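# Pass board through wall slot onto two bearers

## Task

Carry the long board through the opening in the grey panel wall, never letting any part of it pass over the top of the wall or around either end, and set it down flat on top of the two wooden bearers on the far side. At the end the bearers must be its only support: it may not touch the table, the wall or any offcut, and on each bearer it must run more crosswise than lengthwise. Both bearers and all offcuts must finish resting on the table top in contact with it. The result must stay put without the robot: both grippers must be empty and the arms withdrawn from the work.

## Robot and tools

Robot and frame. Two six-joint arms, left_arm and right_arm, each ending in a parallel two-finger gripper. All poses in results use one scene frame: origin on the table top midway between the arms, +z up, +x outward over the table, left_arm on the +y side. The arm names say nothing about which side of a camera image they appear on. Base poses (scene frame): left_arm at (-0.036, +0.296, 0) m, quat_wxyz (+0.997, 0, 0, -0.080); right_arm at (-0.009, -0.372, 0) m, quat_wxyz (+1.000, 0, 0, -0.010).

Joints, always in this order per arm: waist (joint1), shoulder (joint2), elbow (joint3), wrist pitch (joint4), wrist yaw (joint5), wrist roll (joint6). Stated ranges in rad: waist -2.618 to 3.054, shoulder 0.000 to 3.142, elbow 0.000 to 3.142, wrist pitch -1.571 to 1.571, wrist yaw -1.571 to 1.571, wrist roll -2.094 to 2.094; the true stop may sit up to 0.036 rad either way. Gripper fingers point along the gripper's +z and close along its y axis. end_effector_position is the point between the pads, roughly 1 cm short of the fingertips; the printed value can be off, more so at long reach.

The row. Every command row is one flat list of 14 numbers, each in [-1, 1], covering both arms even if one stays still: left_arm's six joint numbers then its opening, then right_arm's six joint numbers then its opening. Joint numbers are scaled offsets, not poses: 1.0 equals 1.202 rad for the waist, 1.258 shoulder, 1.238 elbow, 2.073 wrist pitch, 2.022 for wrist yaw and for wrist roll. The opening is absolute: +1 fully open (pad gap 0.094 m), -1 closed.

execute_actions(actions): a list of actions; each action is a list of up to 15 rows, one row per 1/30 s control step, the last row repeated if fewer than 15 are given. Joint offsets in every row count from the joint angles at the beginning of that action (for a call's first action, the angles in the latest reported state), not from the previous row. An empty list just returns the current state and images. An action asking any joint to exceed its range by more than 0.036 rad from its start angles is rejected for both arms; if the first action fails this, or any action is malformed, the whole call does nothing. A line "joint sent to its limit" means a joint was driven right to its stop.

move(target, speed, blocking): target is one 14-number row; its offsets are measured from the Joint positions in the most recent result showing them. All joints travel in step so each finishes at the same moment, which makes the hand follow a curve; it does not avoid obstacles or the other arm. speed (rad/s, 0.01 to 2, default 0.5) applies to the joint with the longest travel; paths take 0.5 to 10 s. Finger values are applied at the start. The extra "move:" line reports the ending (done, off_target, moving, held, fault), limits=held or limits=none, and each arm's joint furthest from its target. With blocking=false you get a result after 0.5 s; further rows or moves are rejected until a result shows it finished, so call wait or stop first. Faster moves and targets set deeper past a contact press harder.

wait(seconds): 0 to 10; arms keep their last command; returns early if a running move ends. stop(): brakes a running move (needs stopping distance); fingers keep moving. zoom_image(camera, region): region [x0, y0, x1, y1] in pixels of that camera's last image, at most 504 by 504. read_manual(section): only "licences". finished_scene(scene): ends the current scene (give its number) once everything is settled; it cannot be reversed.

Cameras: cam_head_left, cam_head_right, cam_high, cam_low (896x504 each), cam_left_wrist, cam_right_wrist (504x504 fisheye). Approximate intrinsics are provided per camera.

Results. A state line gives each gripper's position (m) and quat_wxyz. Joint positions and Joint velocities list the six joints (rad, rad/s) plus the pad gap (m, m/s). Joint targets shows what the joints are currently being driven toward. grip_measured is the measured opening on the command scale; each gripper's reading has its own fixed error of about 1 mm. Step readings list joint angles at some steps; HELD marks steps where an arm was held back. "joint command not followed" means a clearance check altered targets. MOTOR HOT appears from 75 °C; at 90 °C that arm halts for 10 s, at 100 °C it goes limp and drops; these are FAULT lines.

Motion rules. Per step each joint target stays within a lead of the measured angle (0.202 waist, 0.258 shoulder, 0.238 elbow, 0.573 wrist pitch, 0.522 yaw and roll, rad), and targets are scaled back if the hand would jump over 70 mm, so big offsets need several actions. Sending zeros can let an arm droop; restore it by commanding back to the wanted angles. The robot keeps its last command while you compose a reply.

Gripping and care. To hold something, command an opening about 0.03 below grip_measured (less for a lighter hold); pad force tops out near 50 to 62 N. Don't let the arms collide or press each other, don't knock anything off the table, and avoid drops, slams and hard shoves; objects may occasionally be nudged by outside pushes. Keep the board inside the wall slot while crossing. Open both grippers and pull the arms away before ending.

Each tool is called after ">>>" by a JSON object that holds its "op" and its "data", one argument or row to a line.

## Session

>>> {"op": "execute_actions", "data": {
  "actions": []
}}

Scene clock: 0.00 s.
left_arm: end_effector_position=(+0.2651, +0.2282, +0.1534) grip_measured=+1.000 end_effector_quat_wxyz=(+0.111, +0.244, +0.916, +0.299) | right_arm: end_effector_position=(+0.2840, -0.5856, +0.2815) grip_measured=+1.000 end_effector_quat_wxyz=(+0.222, +0.482, +0.846, -0.052)
Joint names: [waist, shoulder, elbow, wrist pitch, wrist yaw, wrist roll]
Joint positions: left_arm=[-0.42   1.615  1.309 -1.238 -0.648 -0.05   0.094] | right_arm=[-0.581  1.619  1.883 -1.38   0.064  0.419  0.094]
Joint velocities: left_arm=[ 0.007 -0.012 -0.007  0.022 -0.037 -0.037  0.   ] | right_arm=[-0.002 -0.002 -0.012 -0.007 -0.022 -0.007  0.   ]
Motor temperatures (°C, as the motors report them): left_arm=[16 17 16 18 15 14] | right_arm=[17 20 15 17 14 16]
Joint targets: left_arm=[-0.420 1.609 1.316 -1.236 -0.657 -0.055] | right_arm=[-0.581 1.612 1.890 -1.379 0.070 0.417]

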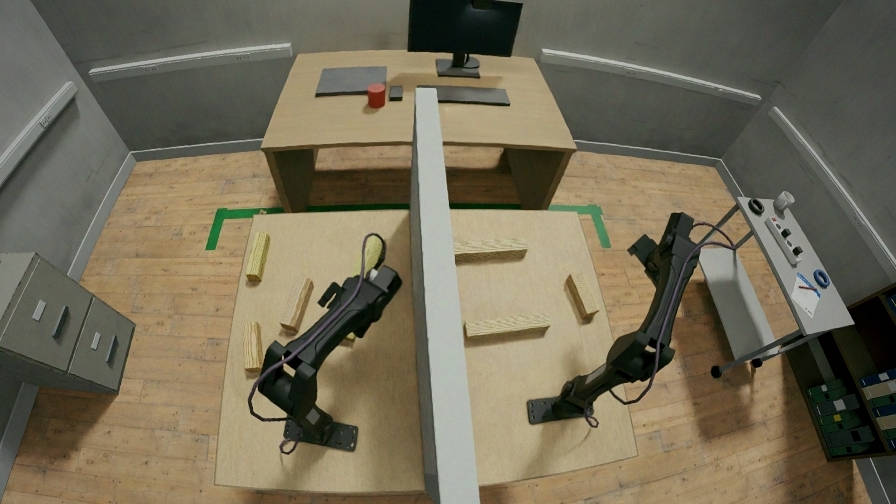

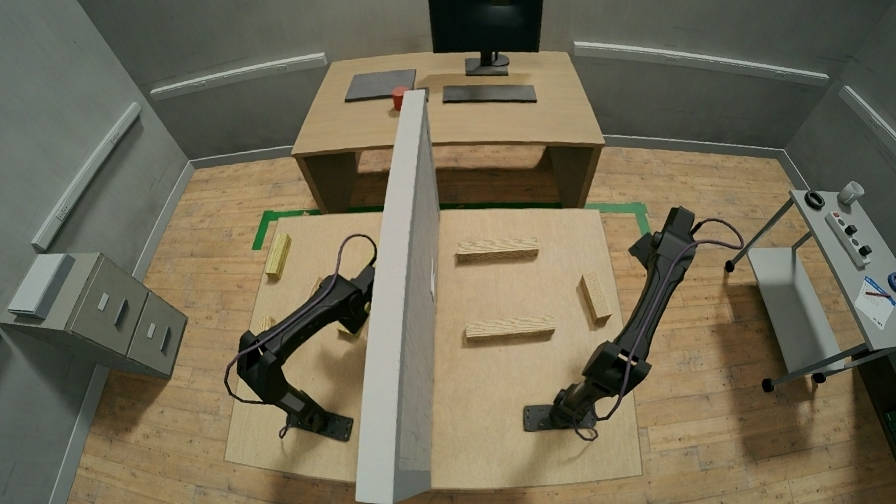

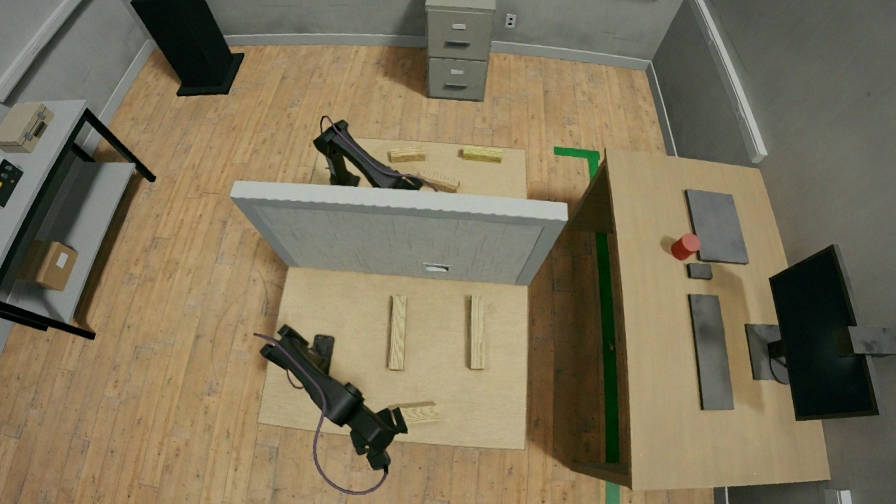

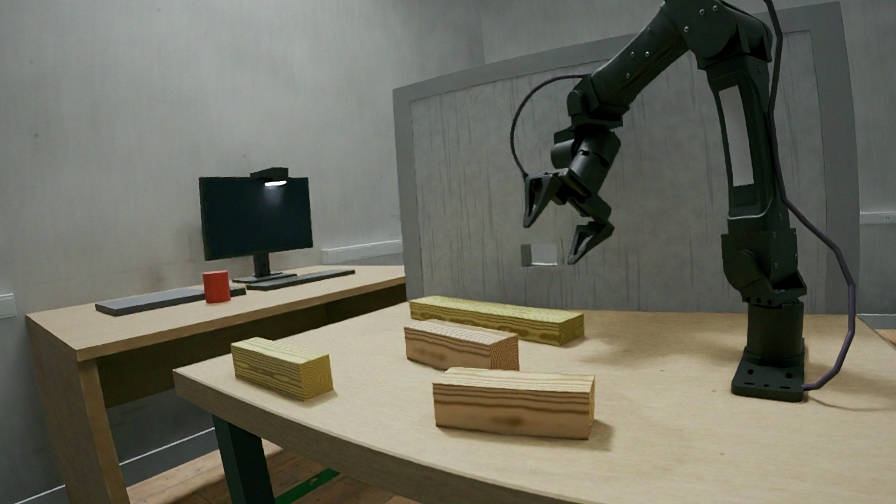

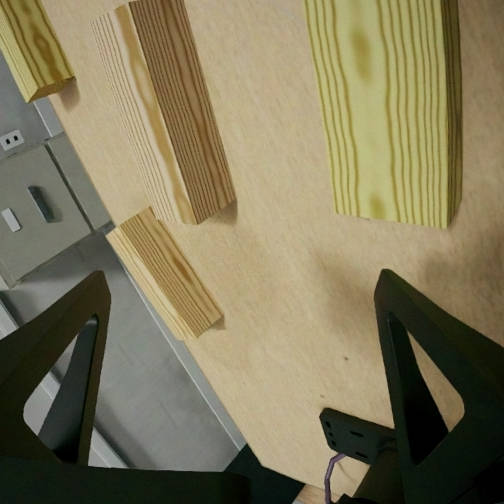

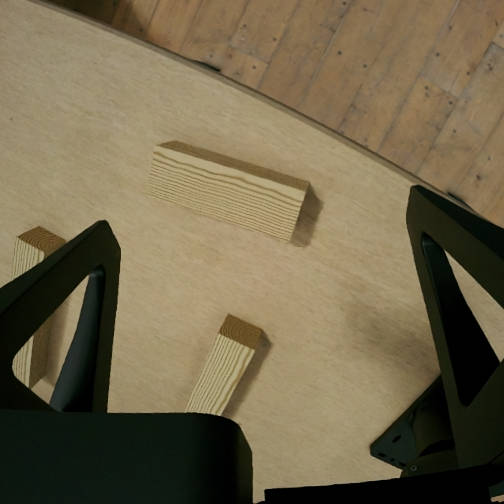

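>>> {"op": "zoom_image", "data": {
  "camera": "cam_head_left",
  "region": [200, 190, 440, 480]
}}

>>> {"op": "zoom_image", "data": {
  "camera": "cam_low",
  "region": [380, 200, 680, 380]
}}

>>> {"op": "zoom_image", "data": {
  "camera": "cam_high",
  "region": [240, 120, 580, 460]
}}

>>> {"op": "zoom_image", "data": {
  "camera": "cam_head_right",
  "region": [380, 190, 660, 480]
}}

Region (200, 190, 440, 480) of cam_head_left's 896x504 image, scaled by 1.738, with more detail than that image has; it fills the left 417 columns of this view, and the rest is white.

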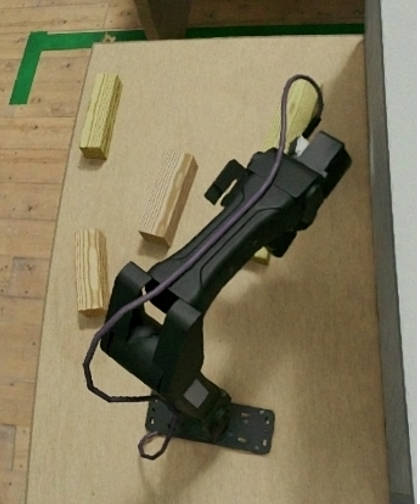

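Region (380, 200, 680, 380) of cam_low's 896x504 image, scaled by 1.680, with more detail than that image has; it fills the top 302 rows of this view, and the rest is white.

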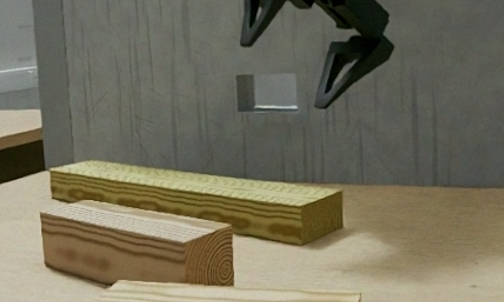

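Region (240, 120, 580, 460) of cam_high's 896x504 image, scaled by 1.482, with more detail than that image has.

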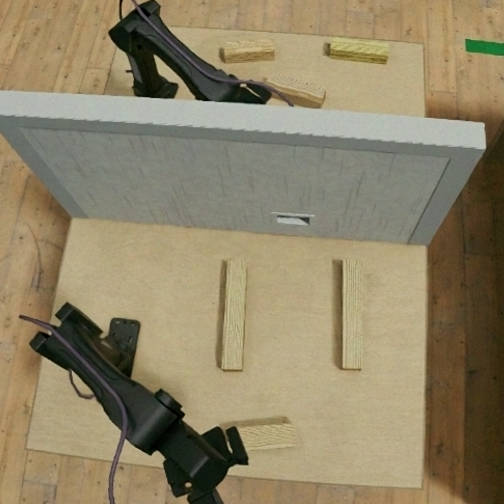

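Region (380, 190, 660, 480) of cam_head_right's 896x504 image, scaled by 1.738, with more detail than that image has; it fills the left 487 columns of this view, and the rest is white.

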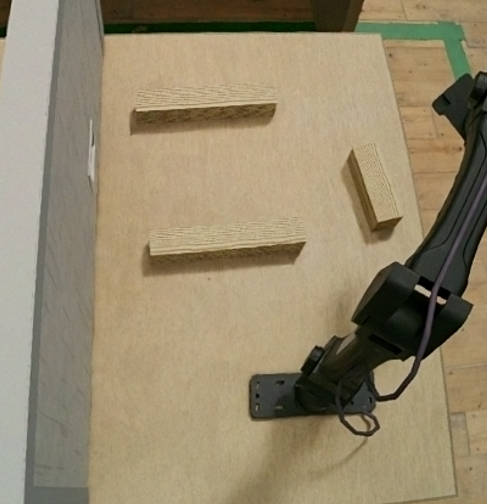

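>>> {"op": "zoom_image", "data": {
  "camera": "cam_low",
  "region": [500, 230, 600, 290]
}}

>>> {"op": "zoom_image", "data": {
  "camera": "cam_low",
  "region": [400, 285, 600, 360]
}}

>>> {"op": "zoom_image", "data": {
  "camera": "cam_high",
  "region": [380, 240, 500, 300]
}}

Region (500, 230, 600, 290) of cam_low's 896x504 image, scaled by 5.040, with more detail than that image has; it fills the top 302 rows of this view, and the rest is white.

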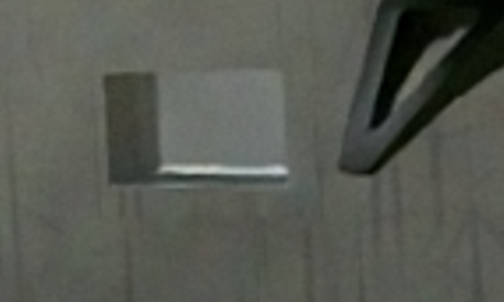

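Region (400, 285, 600, 360) of cam_low's 896x504 image, scaled by 2.520, with more detail than that image has; it fills the top 189 rows of this view, and the rest is white.

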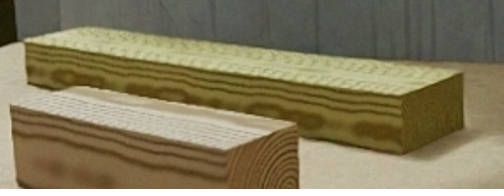

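Region (380, 240, 500, 300) of cam_high's 896x504 image, scaled by 4.200, with more detail than that image has.

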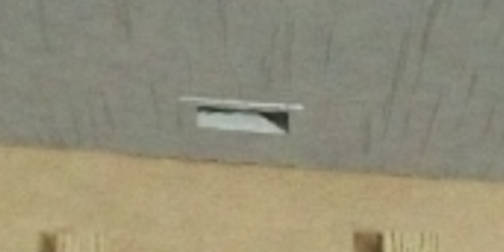

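>>> {"op": "move", "data": {
  "target": [0.3062,-0.1415,-0.3174,0.3232,0.3511,0.0717,1, 0.8819,0.4293,0.1066,0.0690,-0.1958,-0.7522,1],
  "speed": 1.6
}}

Scene clock: 8.83 s.
left_arm: end_effector_position=(+0.2988, +0.2126, +0.0874) grip_measured=+1.000 end_effector_quat_wxyz=(+0.228, +0.156, +0.960, -0.040) | right_arm: end_effector_position=(+0.3722, -0.1184, +0.1171) grip_measured=+1.000 end_effector_quat_wxyz=(-0.118, +0.701, -0.692, -0.123)
Joint names: [waist, shoulder, elbow, wrist pitch, wrist yaw, wrist roll]
Joint positions: left_arm=[-0.06   1.465  0.936 -0.578  0.051  0.089  0.094] | right_arm=[ 0.487  2.161  1.986 -1.246 -0.308 -1.094  0.094]
Joint velocities: left_arm=[-0.012 -0.012 -0.002 -0.051 -0.051 -0.037  0.   ] | right_arm=[-0.012 -0.022 -0.002  0.007 -0.022 -0.007  0.   ]
Motor temperatures (°C, as the motors report them): left_arm=[16 18 16 18 15 14] | right_arm=[17 21 16 17 14 16]
Joint targets: left_arm=[-0.052 1.437 0.916 -0.568 0.062 0.095] | right_arm=[0.479 2.158 2.015 -1.237 -0.332 -1.102]
move: off_target (left_arm, right_arm); limits=none; left_arm: farthest joint: the shoulder, 0.028 radians from its target (0.178 radians at the start); right_arm: farthest joint: the elbow, 0.029 radians from its target (0.132 radians at the start)

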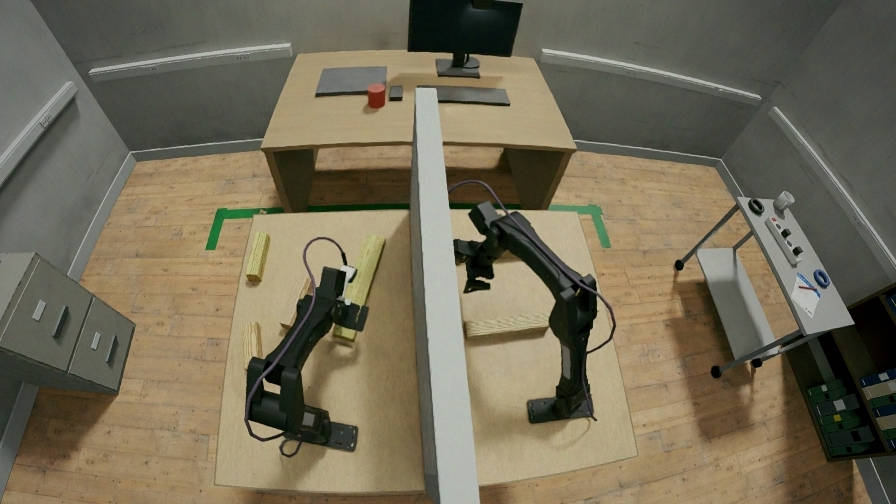

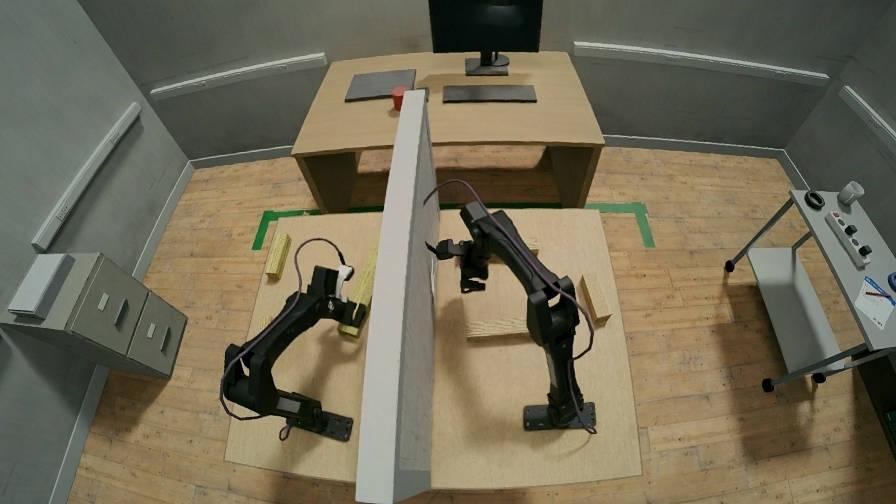

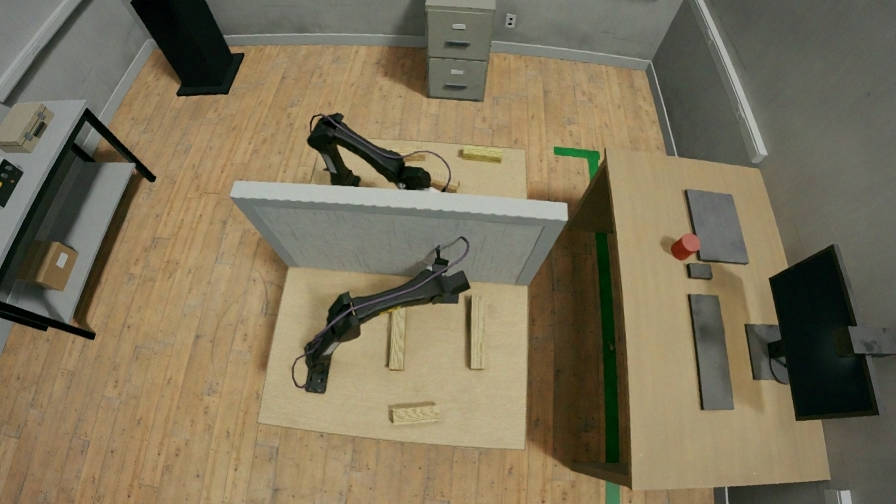

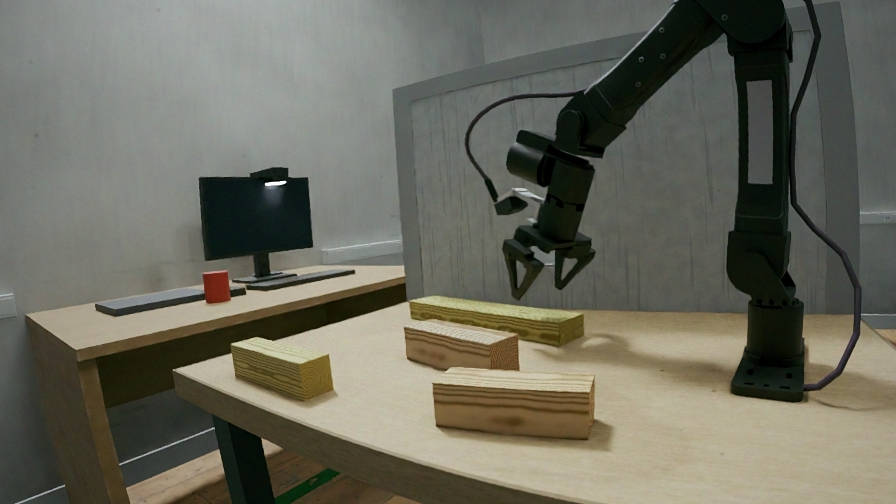

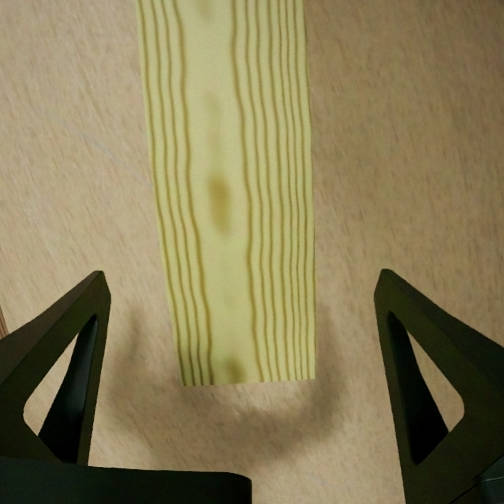

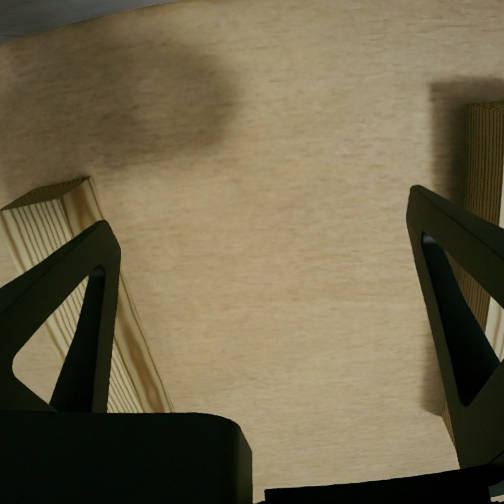

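>>> {"op": "execute_actions", "data": {
  "actions": [
    [
[-0.0108,0.0229,-0.0324,0.0274,-0.0113,-0.0107,1, -0.0067,-0.0024,0.0234,0.0043,-0.0119,-0.0040,1],
[-0.0127,0.0349,-0.0492,0.0539,-0.0163,-0.0195,1, -0.0067,-0.0024,0.0234,0.0043,-0.0119,-0.0040,1],
[-0.0148,0.0484,-0.0687,0.0821,-0.0216,-0.0287,1, -0.0067,-0.0024,0.0234,0.0043,-0.0119,-0.0040,1],
[-0.0171,0.0624,-0.0893,0.1097,-0.0266,-0.0375,1, -0.0067,-0.0024,0.0234,0.0043,-0.0119,-0.0040,1],
[-0.0193,0.0757,-0.1094,0.1345,-0.0310,-0.0453,1, -0.0067,-0.0024,0.0234,0.0043,-0.0119,-0.0040,1],
[-0.0212,0.0873,-0.1273,0.1545,-0.0345,-0.0513,1, -0.0067,-0.0024,0.0234,0.0043,-0.0119,-0.0040,1],
[-0.0228,0.0961,-0.1417,0.1680,-0.0367,-0.0552,1, -0.0067,-0.0024,0.0234,0.0043,-0.0119,-0.0040,1],
[-0.0238,0.1016,-0.1512,0.1740,-0.0374,-0.0565,1, -0.0067,-0.0024,0.0234,0.0043,-0.0119,-0.0040,1],
[-0.0242,0.1032,-0.1552,0.1720,-0.0367,-0.0553,1, -0.0067,-0.0024,0.0234,0.0043,-0.0119,-0.0040,1],
[-0.0240,0.1008,-0.1534,0.1621,-0.0346,-0.0515,1, -0.0067,-0.0024,0.0234,0.0043,-0.0119,-0.0040,1],
[-0.0258,0.1025,-0.1527,0.1452,-0.0312,-0.0455,0.8, -0.0067,-0.0024,0.0234,0.0043,-0.0119,-0.0040,1],
[-0.0258,0.1025,-0.1527,0.1452,-0.0312,-0.0455,0.6, -0.0067,-0.0024,0.0234,0.0043,-0.0119,-0.0040,1],
[-0.0258,0.1025,-0.1527,0.1452,-0.0312,-0.0455,0.45, -0.0067,-0.0024,0.0234,0.0043,-0.0119,-0.0040,1],
[-0.0258,0.1025,-0.1527,0.1452,-0.0312,-0.0455,0.4, -0.0067,-0.0024,0.0234,0.0043,-0.0119,-0.0040,1],
[-0.0258,0.1025,-0.1527,0.1452,-0.0312,-0.0455,0.4, -0.0067,-0.0024,0.0234,0.0043,-0.0119,-0.0040,1]
]
  ]
}}

>>> {"op": "zoom_image", "data": {
  "camera": "cam_low",
  "region": [400, 230, 640, 370]
}}

>>> {"op": "zoom_image", "data": {
  "camera": "cam_head_right",
  "region": [400, 170, 560, 330]
}}

Scene clock: 11.40 s.
left_arm: end_effector_position=(+0.3020, +0.2133, +0.0257) grip_measured=+0.410 end_effector_quat_wxyz=(+0.233, +0.118, +0.965, -0.028) | right_arm: end_effector_position=(+0.3722, -0.1183, +0.1171) grip_measured=+1.000 end_effector_quat_wxyz=(-0.118, +0.702, -0.692, -0.123)
Joint names: [waist, shoulder, elbow, wrist pitch, wrist yaw, wrist roll]
Joint positions: left_arm=[-0.083  1.58   0.772 -0.29  -0.001  0.001  0.066] | right_arm=[ 0.487  2.161  1.986 -1.246 -0.309 -1.096  0.094]
Joint velocities: left_arm=[-0.017  0.007  0.002  0.022 -0.007  0.007 -0.016] | right_arm=[-0.017 -0.007 -0.002 -0.022 -0.007  0.007  0.   ]
Motor temperatures (°C, as the motors report them): left_arm=[16 18 16 18 15 14] | right_arm=[17 22 16 17 14 16]
Joint targets: left_arm=[-0.091 1.594 0.747 -0.277 -0.012 -0.003] | right_arm=[0.479 2.158 2.015 -1.237 -0.332 -1.103]
Step readings (joint positions):
0: left_arm=[-0.060 1.465 0.936 -0.578 0.051 0.089] | right_arm=[0.487 2.161 1.986 -1.246 -0.308 -1.095]
1: left_arm=[-0.061 1.466 0.933 -0.570 0.049 0.087] | right_arm=[0.487 2.161 1.986 -1.246 -0.308 -1.095]
2: left_arm=[-0.062 1.469 0.925 -0.551 0.044 0.081] | right_arm=[0.487 2.161 1.986 -1.246 -0.309 -1.095]
4: left_arm=[-0.067 1.487 0.895 -0.485 0.033 0.063] | right_arm=[0.487 2.161 1.986 -1.246 -0.309 -1.096]
8: left_arm=[-0.077 1.560 0.802 -0.339 0.007 0.019] | right_arm=[0.487 2.161 1.986 -1.246 -0.309 -1.096]
15: Joint positions above

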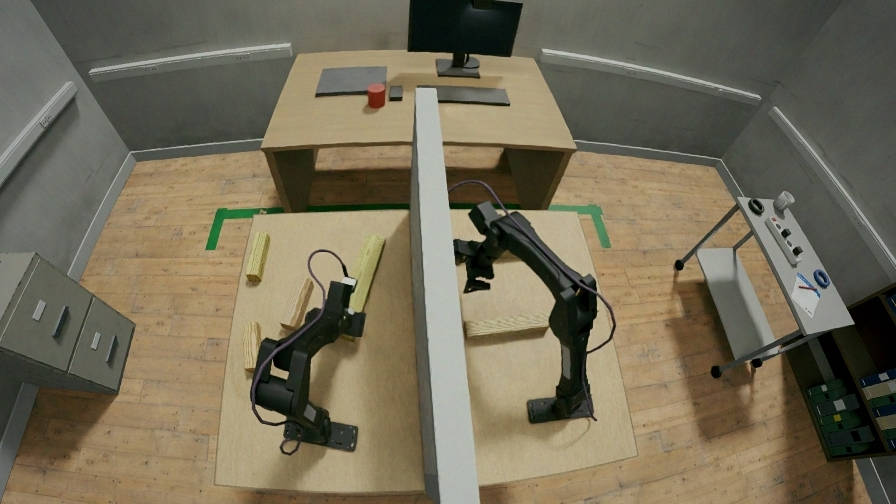

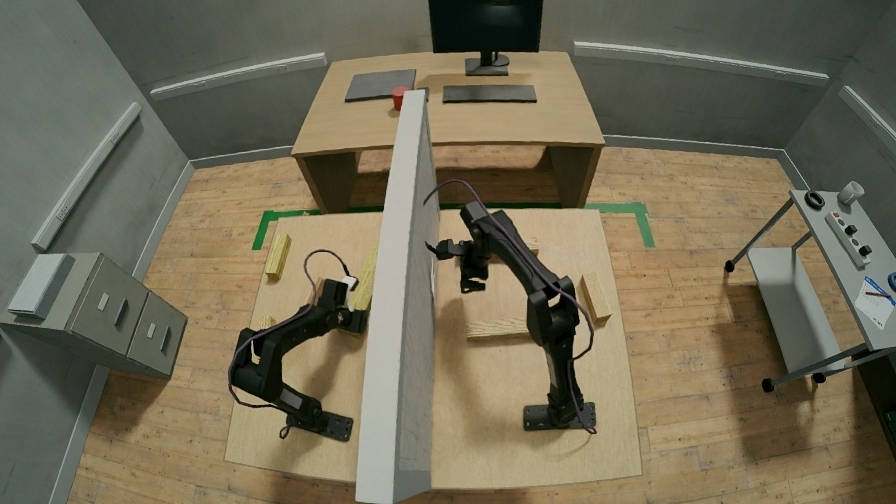

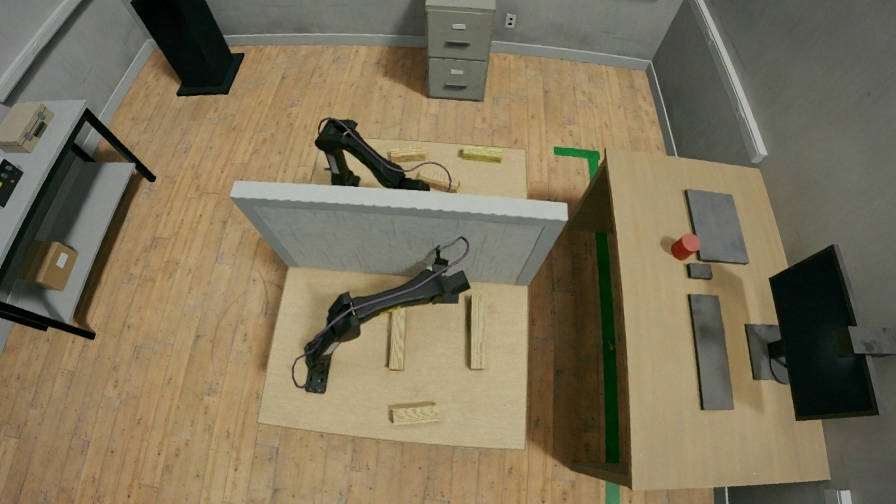

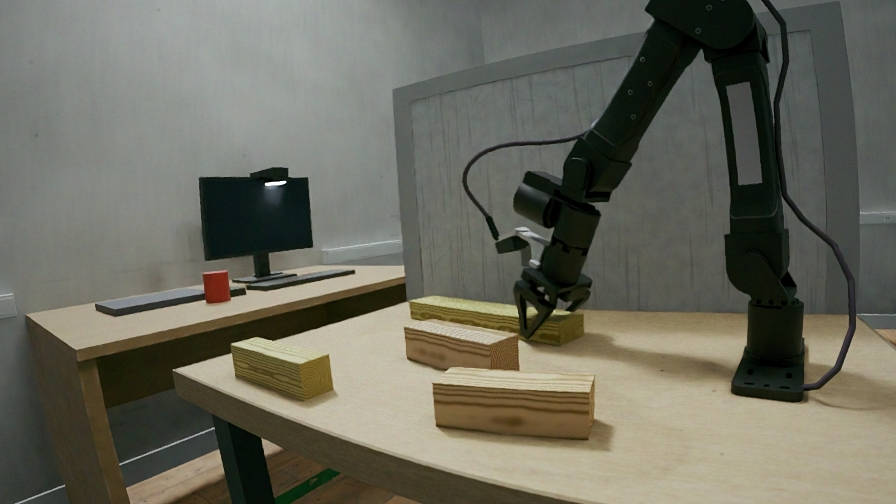

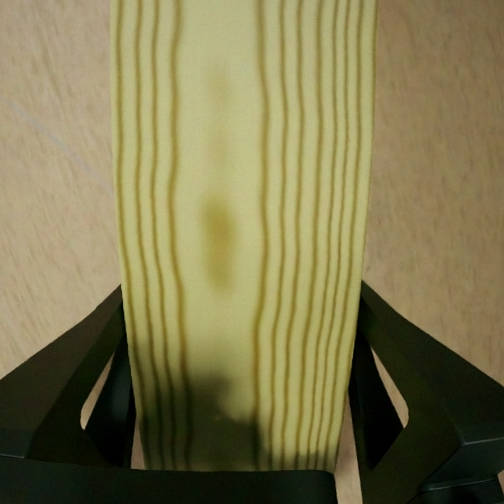

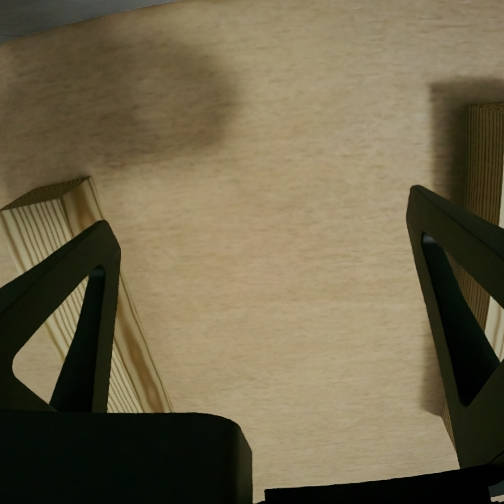

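Region (400, 230, 640, 370) of cam_low's 896x504 image, scaled by 2.100, with more detail than that image has; it fills the top 294 rows of this view, and the rest is white.

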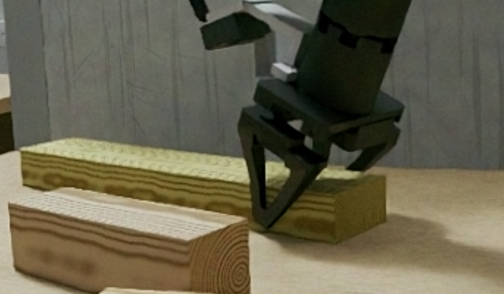

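Region (400, 170, 560, 330) of cam_head_right's 896x504 image, scaled by 3.150, with more detail than that image has.

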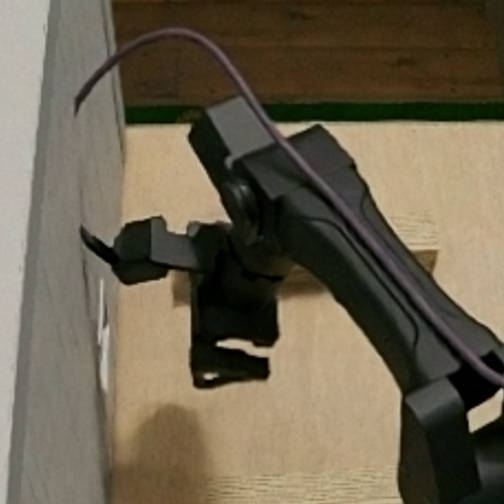

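>>> {"op": "execute_actions", "data": {
  "actions": [
    [
[-0.003,0.000,0.000,0.005,-0.003,-0.001,0.33, -0.0067,-0.0024,0.0234,0.0043,-0.0114,-0.0035,1],
[-0.003,0.000,0.004,0.005,-0.002,-0.001,0.28, -0.0067,-0.0024,0.0234,0.0043,-0.0114,-0.0035,1],
[-0.003,-0.006,0.010,0.010,0.000,0.000,0.24, -0.0067,-0.0024,0.0234,0.0043,-0.0114,-0.0035,1],
[-0.003,-0.018,0.026,0.020,0.002,0.000,0.24, -0.0067,-0.0024,0.0234,0.0043,-0.0114,-0.0035,1],
[-0.003,-0.0443,0.0627,0.0068,0.003,0.001,0.24, -0.0067,-0.0024,0.0234,0.0043,-0.0114,-0.0035,1],
[0.002,-0.0530,0.0860,-0.0246,0.005,0.002,0.24, -0.0067,-0.0024,0.0234,0.0043,-0.0114,-0.0035,1],
[0.0612,-0.0627,0.1132,-0.0628,0.0318,0.0535,0.24, -0.0067,-0.0024,0.0234,0.0043,-0.0114,-0.0035,1],
[0.0808,-0.0728,0.1419,-0.1016,0.0602,0.1087,0.24, -0.0067,-0.0024,0.0234,0.0043,-0.0114,-0.0035,1],
[0.1009,-0.0824,0.1699,-0.1381,0.0884,0.1624,0.24, -0.0067,-0.0024,0.0234,0.0043,-0.0114,-0.0035,1],
[0.1192,-0.0907,0.1949,-0.1683,0.1132,0.2081,0.24, -0.0067,-0.0024,0.0234,0.0043,-0.0114,-0.0035,1],
[0.1333,-0.0971,0.2149,-0.1904,0.1317,0.2404,0.24, -0.0067,-0.0024,0.0234,0.0043,-0.0114,-0.0035,1],
[0.1417,-0.1010,0.2282,-0.2021,0.1411,0.2553,0.24, -0.0067,-0.0024,0.0234,0.0043,-0.0114,-0.0035,1],
[0.1432,-0.1022,0.2338,-0.2020,0.1405,0.2511,0.24, -0.0067,-0.0024,0.0234,0.0043,-0.0114,-0.0035,1],
[0.1378,-0.1005,0.2312,-0.1910,0.1301,0.2282,0.24, -0.0067,-0.0024,0.0234,0.0043,-0.0114,-0.0035,1],
[0.1647,-0.1017,0.2302,-0.1573,0.1113,0.1894,0.24, -0.0067,-0.0024,0.0234,0.0043,-0.0114,-0.0035,1]
]
  ]
}}

>>> {"op": "wait", "data": {
  "seconds": 0
}}

Scene clock: 15.23 s.
left_arm: end_effector_position=(+0.3085, +0.2427, +0.1000) grip_measured=+0.343 end_effector_quat_wxyz=(+0.226, +0.226, +0.946, -0.052) | right_arm: end_effector_position=(+0.3722, -0.1183, +0.1171) grip_measured=+1.000 end_effector_quat_wxyz=(-0.118, +0.702, -0.691, -0.123)
Joint names: [waist, shoulder, elbow, wrist pitch, wrist yaw, wrist roll]
Joint positions: left_arm=[ 0.093  1.488  1.012 -0.657  0.174  0.364  0.063] | right_arm=[ 0.487  2.161  1.986 -1.246 -0.309 -1.096  0.094]
Joint velocities: left_arm=[ 0.095 -0.208  0.134 -0.081  0.212  0.066  0.002] | right_arm=[-0.012  0.012 -0.007 -0.11  -0.007 -0.022  0.   ]
Motor temperatures (°C, as the motors report them): left_arm=[16 18 16 18 15 14] | right_arm=[17 23 17 17 14 16]
Joint targets: left_arm=[0.115 1.452 1.057 -0.616 0.224 0.384] | right_arm=[0.479 2.158 2.015 -1.237 -0.332 -1.103]
Step readings (joint positions):
0: left_arm=[-0.083 1.580 0.772 -0.287 -0.003 0.001] | right_arm=[0.487 2.161 1.986 -1.246 -0.309 -1.096]
1: left_arm=[-0.083 1.580 0.772 -0.287 -0.003 0.001] | right_arm=[0.487 2.161 1.986 -1.246 -0.309 -1.096]
2: left_arm=[-0.083 1.580 0.772 -0.286 -0.003 0.000] | right_arm=[0.487 2.161 1.986 -1.246 -0.309 -1.096]
4: left_arm=[-0.083 1.580 0.772 -0.285 -0.003 0.000] | right_arm=[0.487 2.161 1.986 -1.246 -0.309 -1.096]
8: left_arm=[-0.054 1.564 0.836 -0.390 0.031 0.053] | right_arm=[0.487 2.161 1.986 -1.246 -0.309 -1.096]
15: Joint positions above

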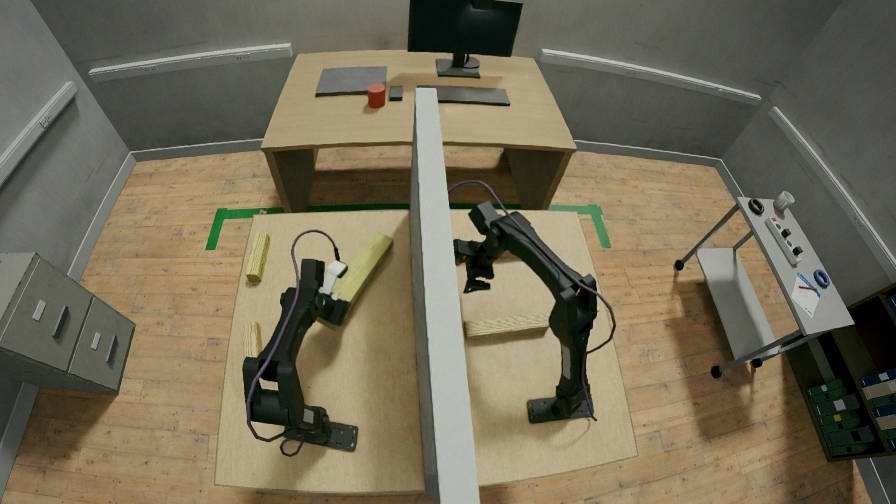

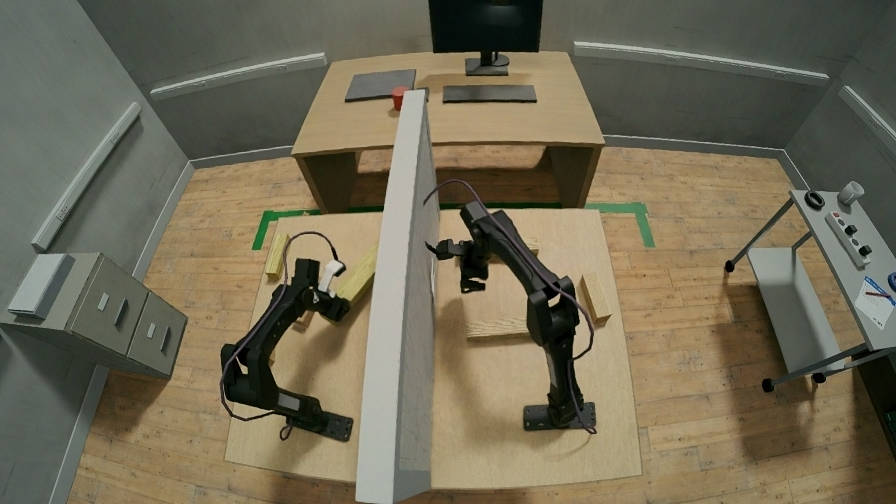

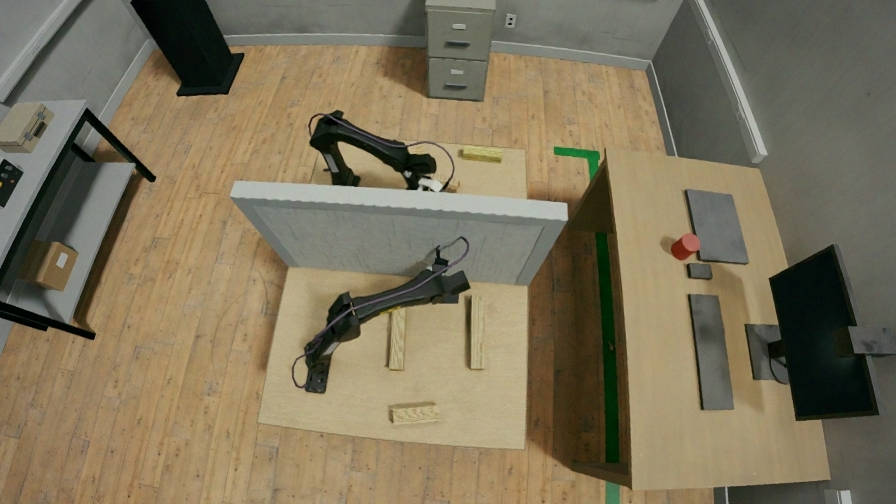

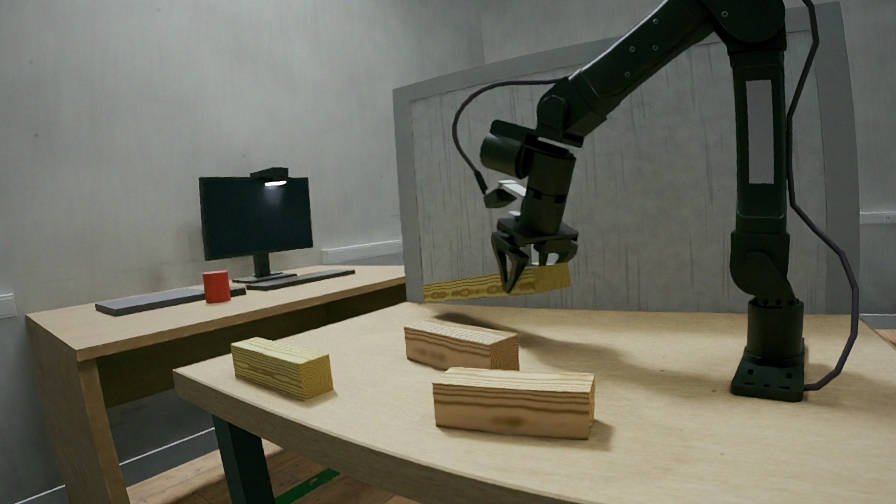

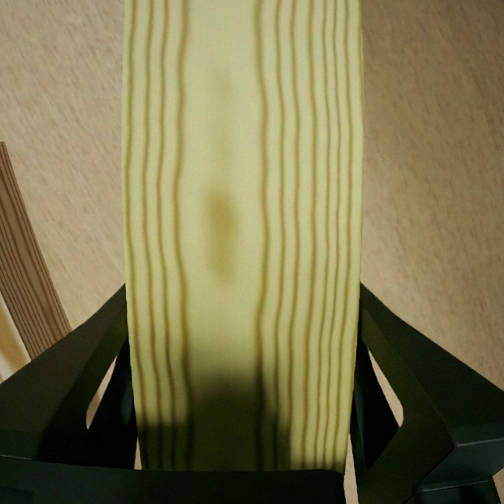

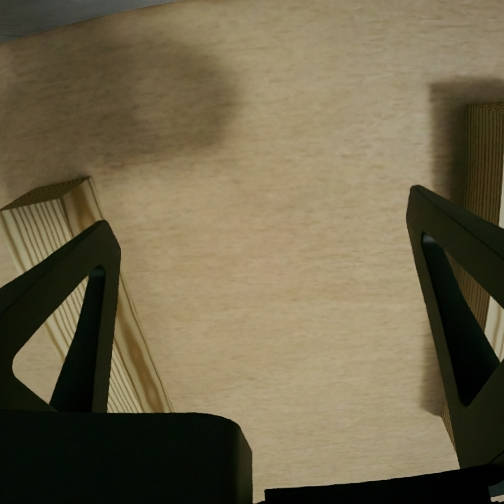

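Scene clock: 15.23 s.
left_arm: end_effector_position=(+0.3085, +0.2427, +0.1000) grip_measured=+0.343 end_effector_quat_wxyz=(+0.226, +0.226, +0.946, -0.052) | right_arm: end_effector_position=(+0.3722, -0.1183, +0.1171) grip_measured=+1.000 end_effector_quat_wxyz=(-0.118, +0.702, -0.691, -0.123)
Joint names: [waist, shoulder, elbow, wrist pitch, wrist yaw, wrist roll]
Joint positions: left_arm=[ 0.093  1.488  1.012 -0.657  0.174  0.364  0.063] | right_arm=[ 0.487  2.161  1.986 -1.246 -0.309 -1.096  0.094]
Joint velocities: left_arm=[ 0.095 -0.208  0.134 -0.081  0.212  0.066  0.002] | right_arm=[-0.012  0.012 -0.007 -0.11  -0.007 -0.022  0.   ]
Motor temperatures (°C, as the motors report them): left_arm=[16 18 16 18 15 14] | right_arm=[17 23 17 17 14 16]
Joint targets: left_arm=[0.115 1.452 1.057 -0.616 0.224 0.384] | right_arm=[0.479 2.158 2.015 -1.237 -0.332 -1.103]

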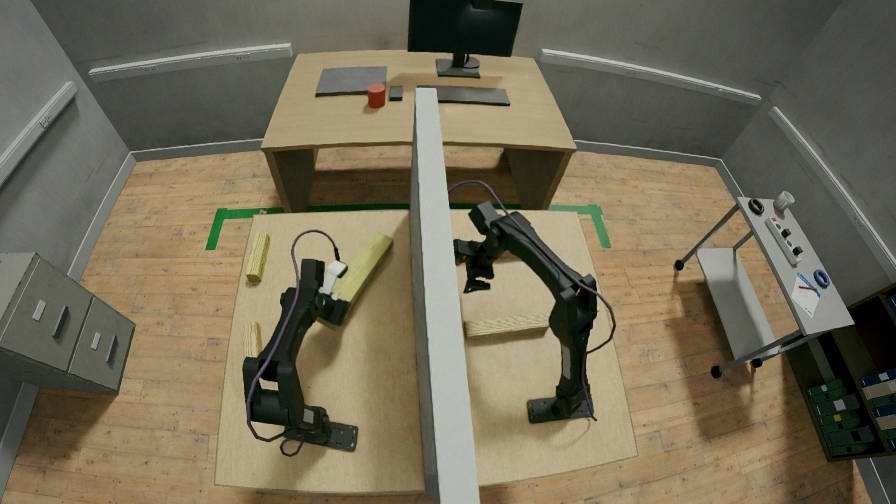

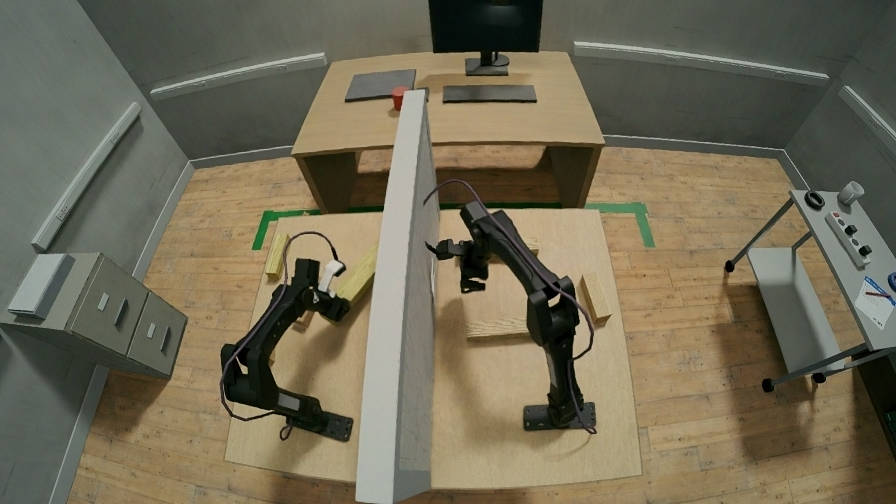

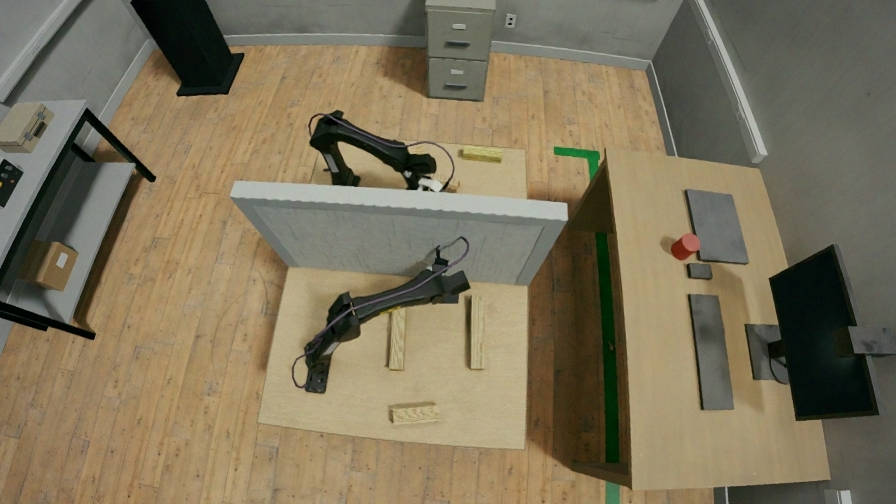

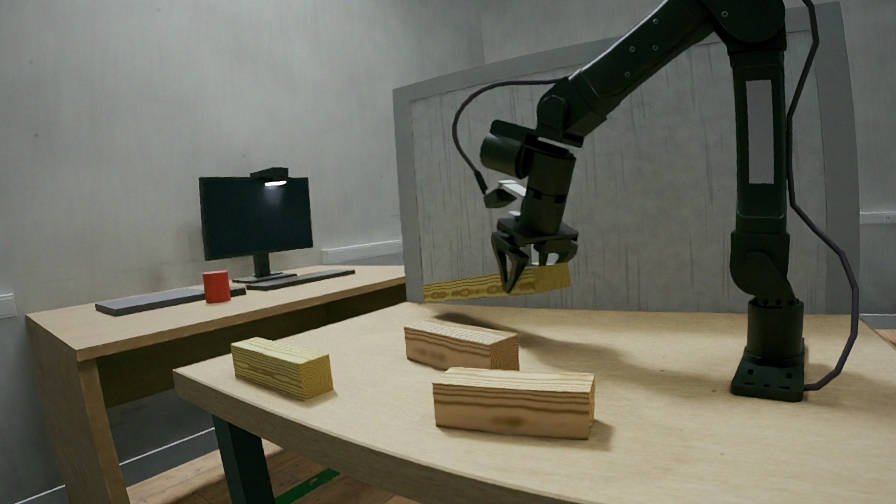

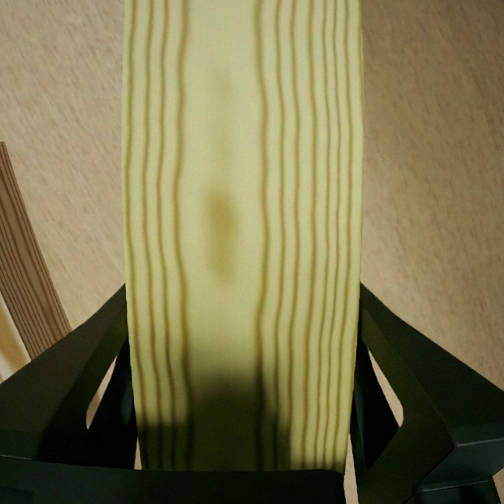

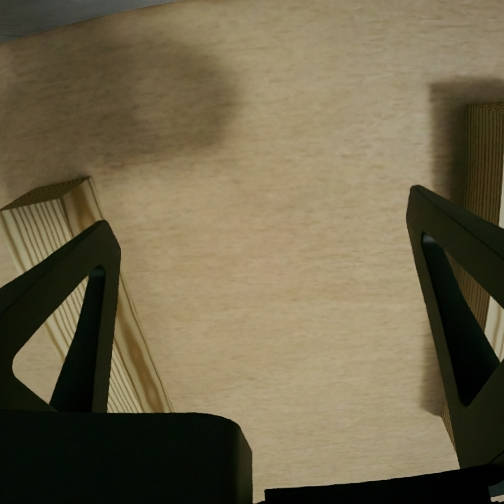

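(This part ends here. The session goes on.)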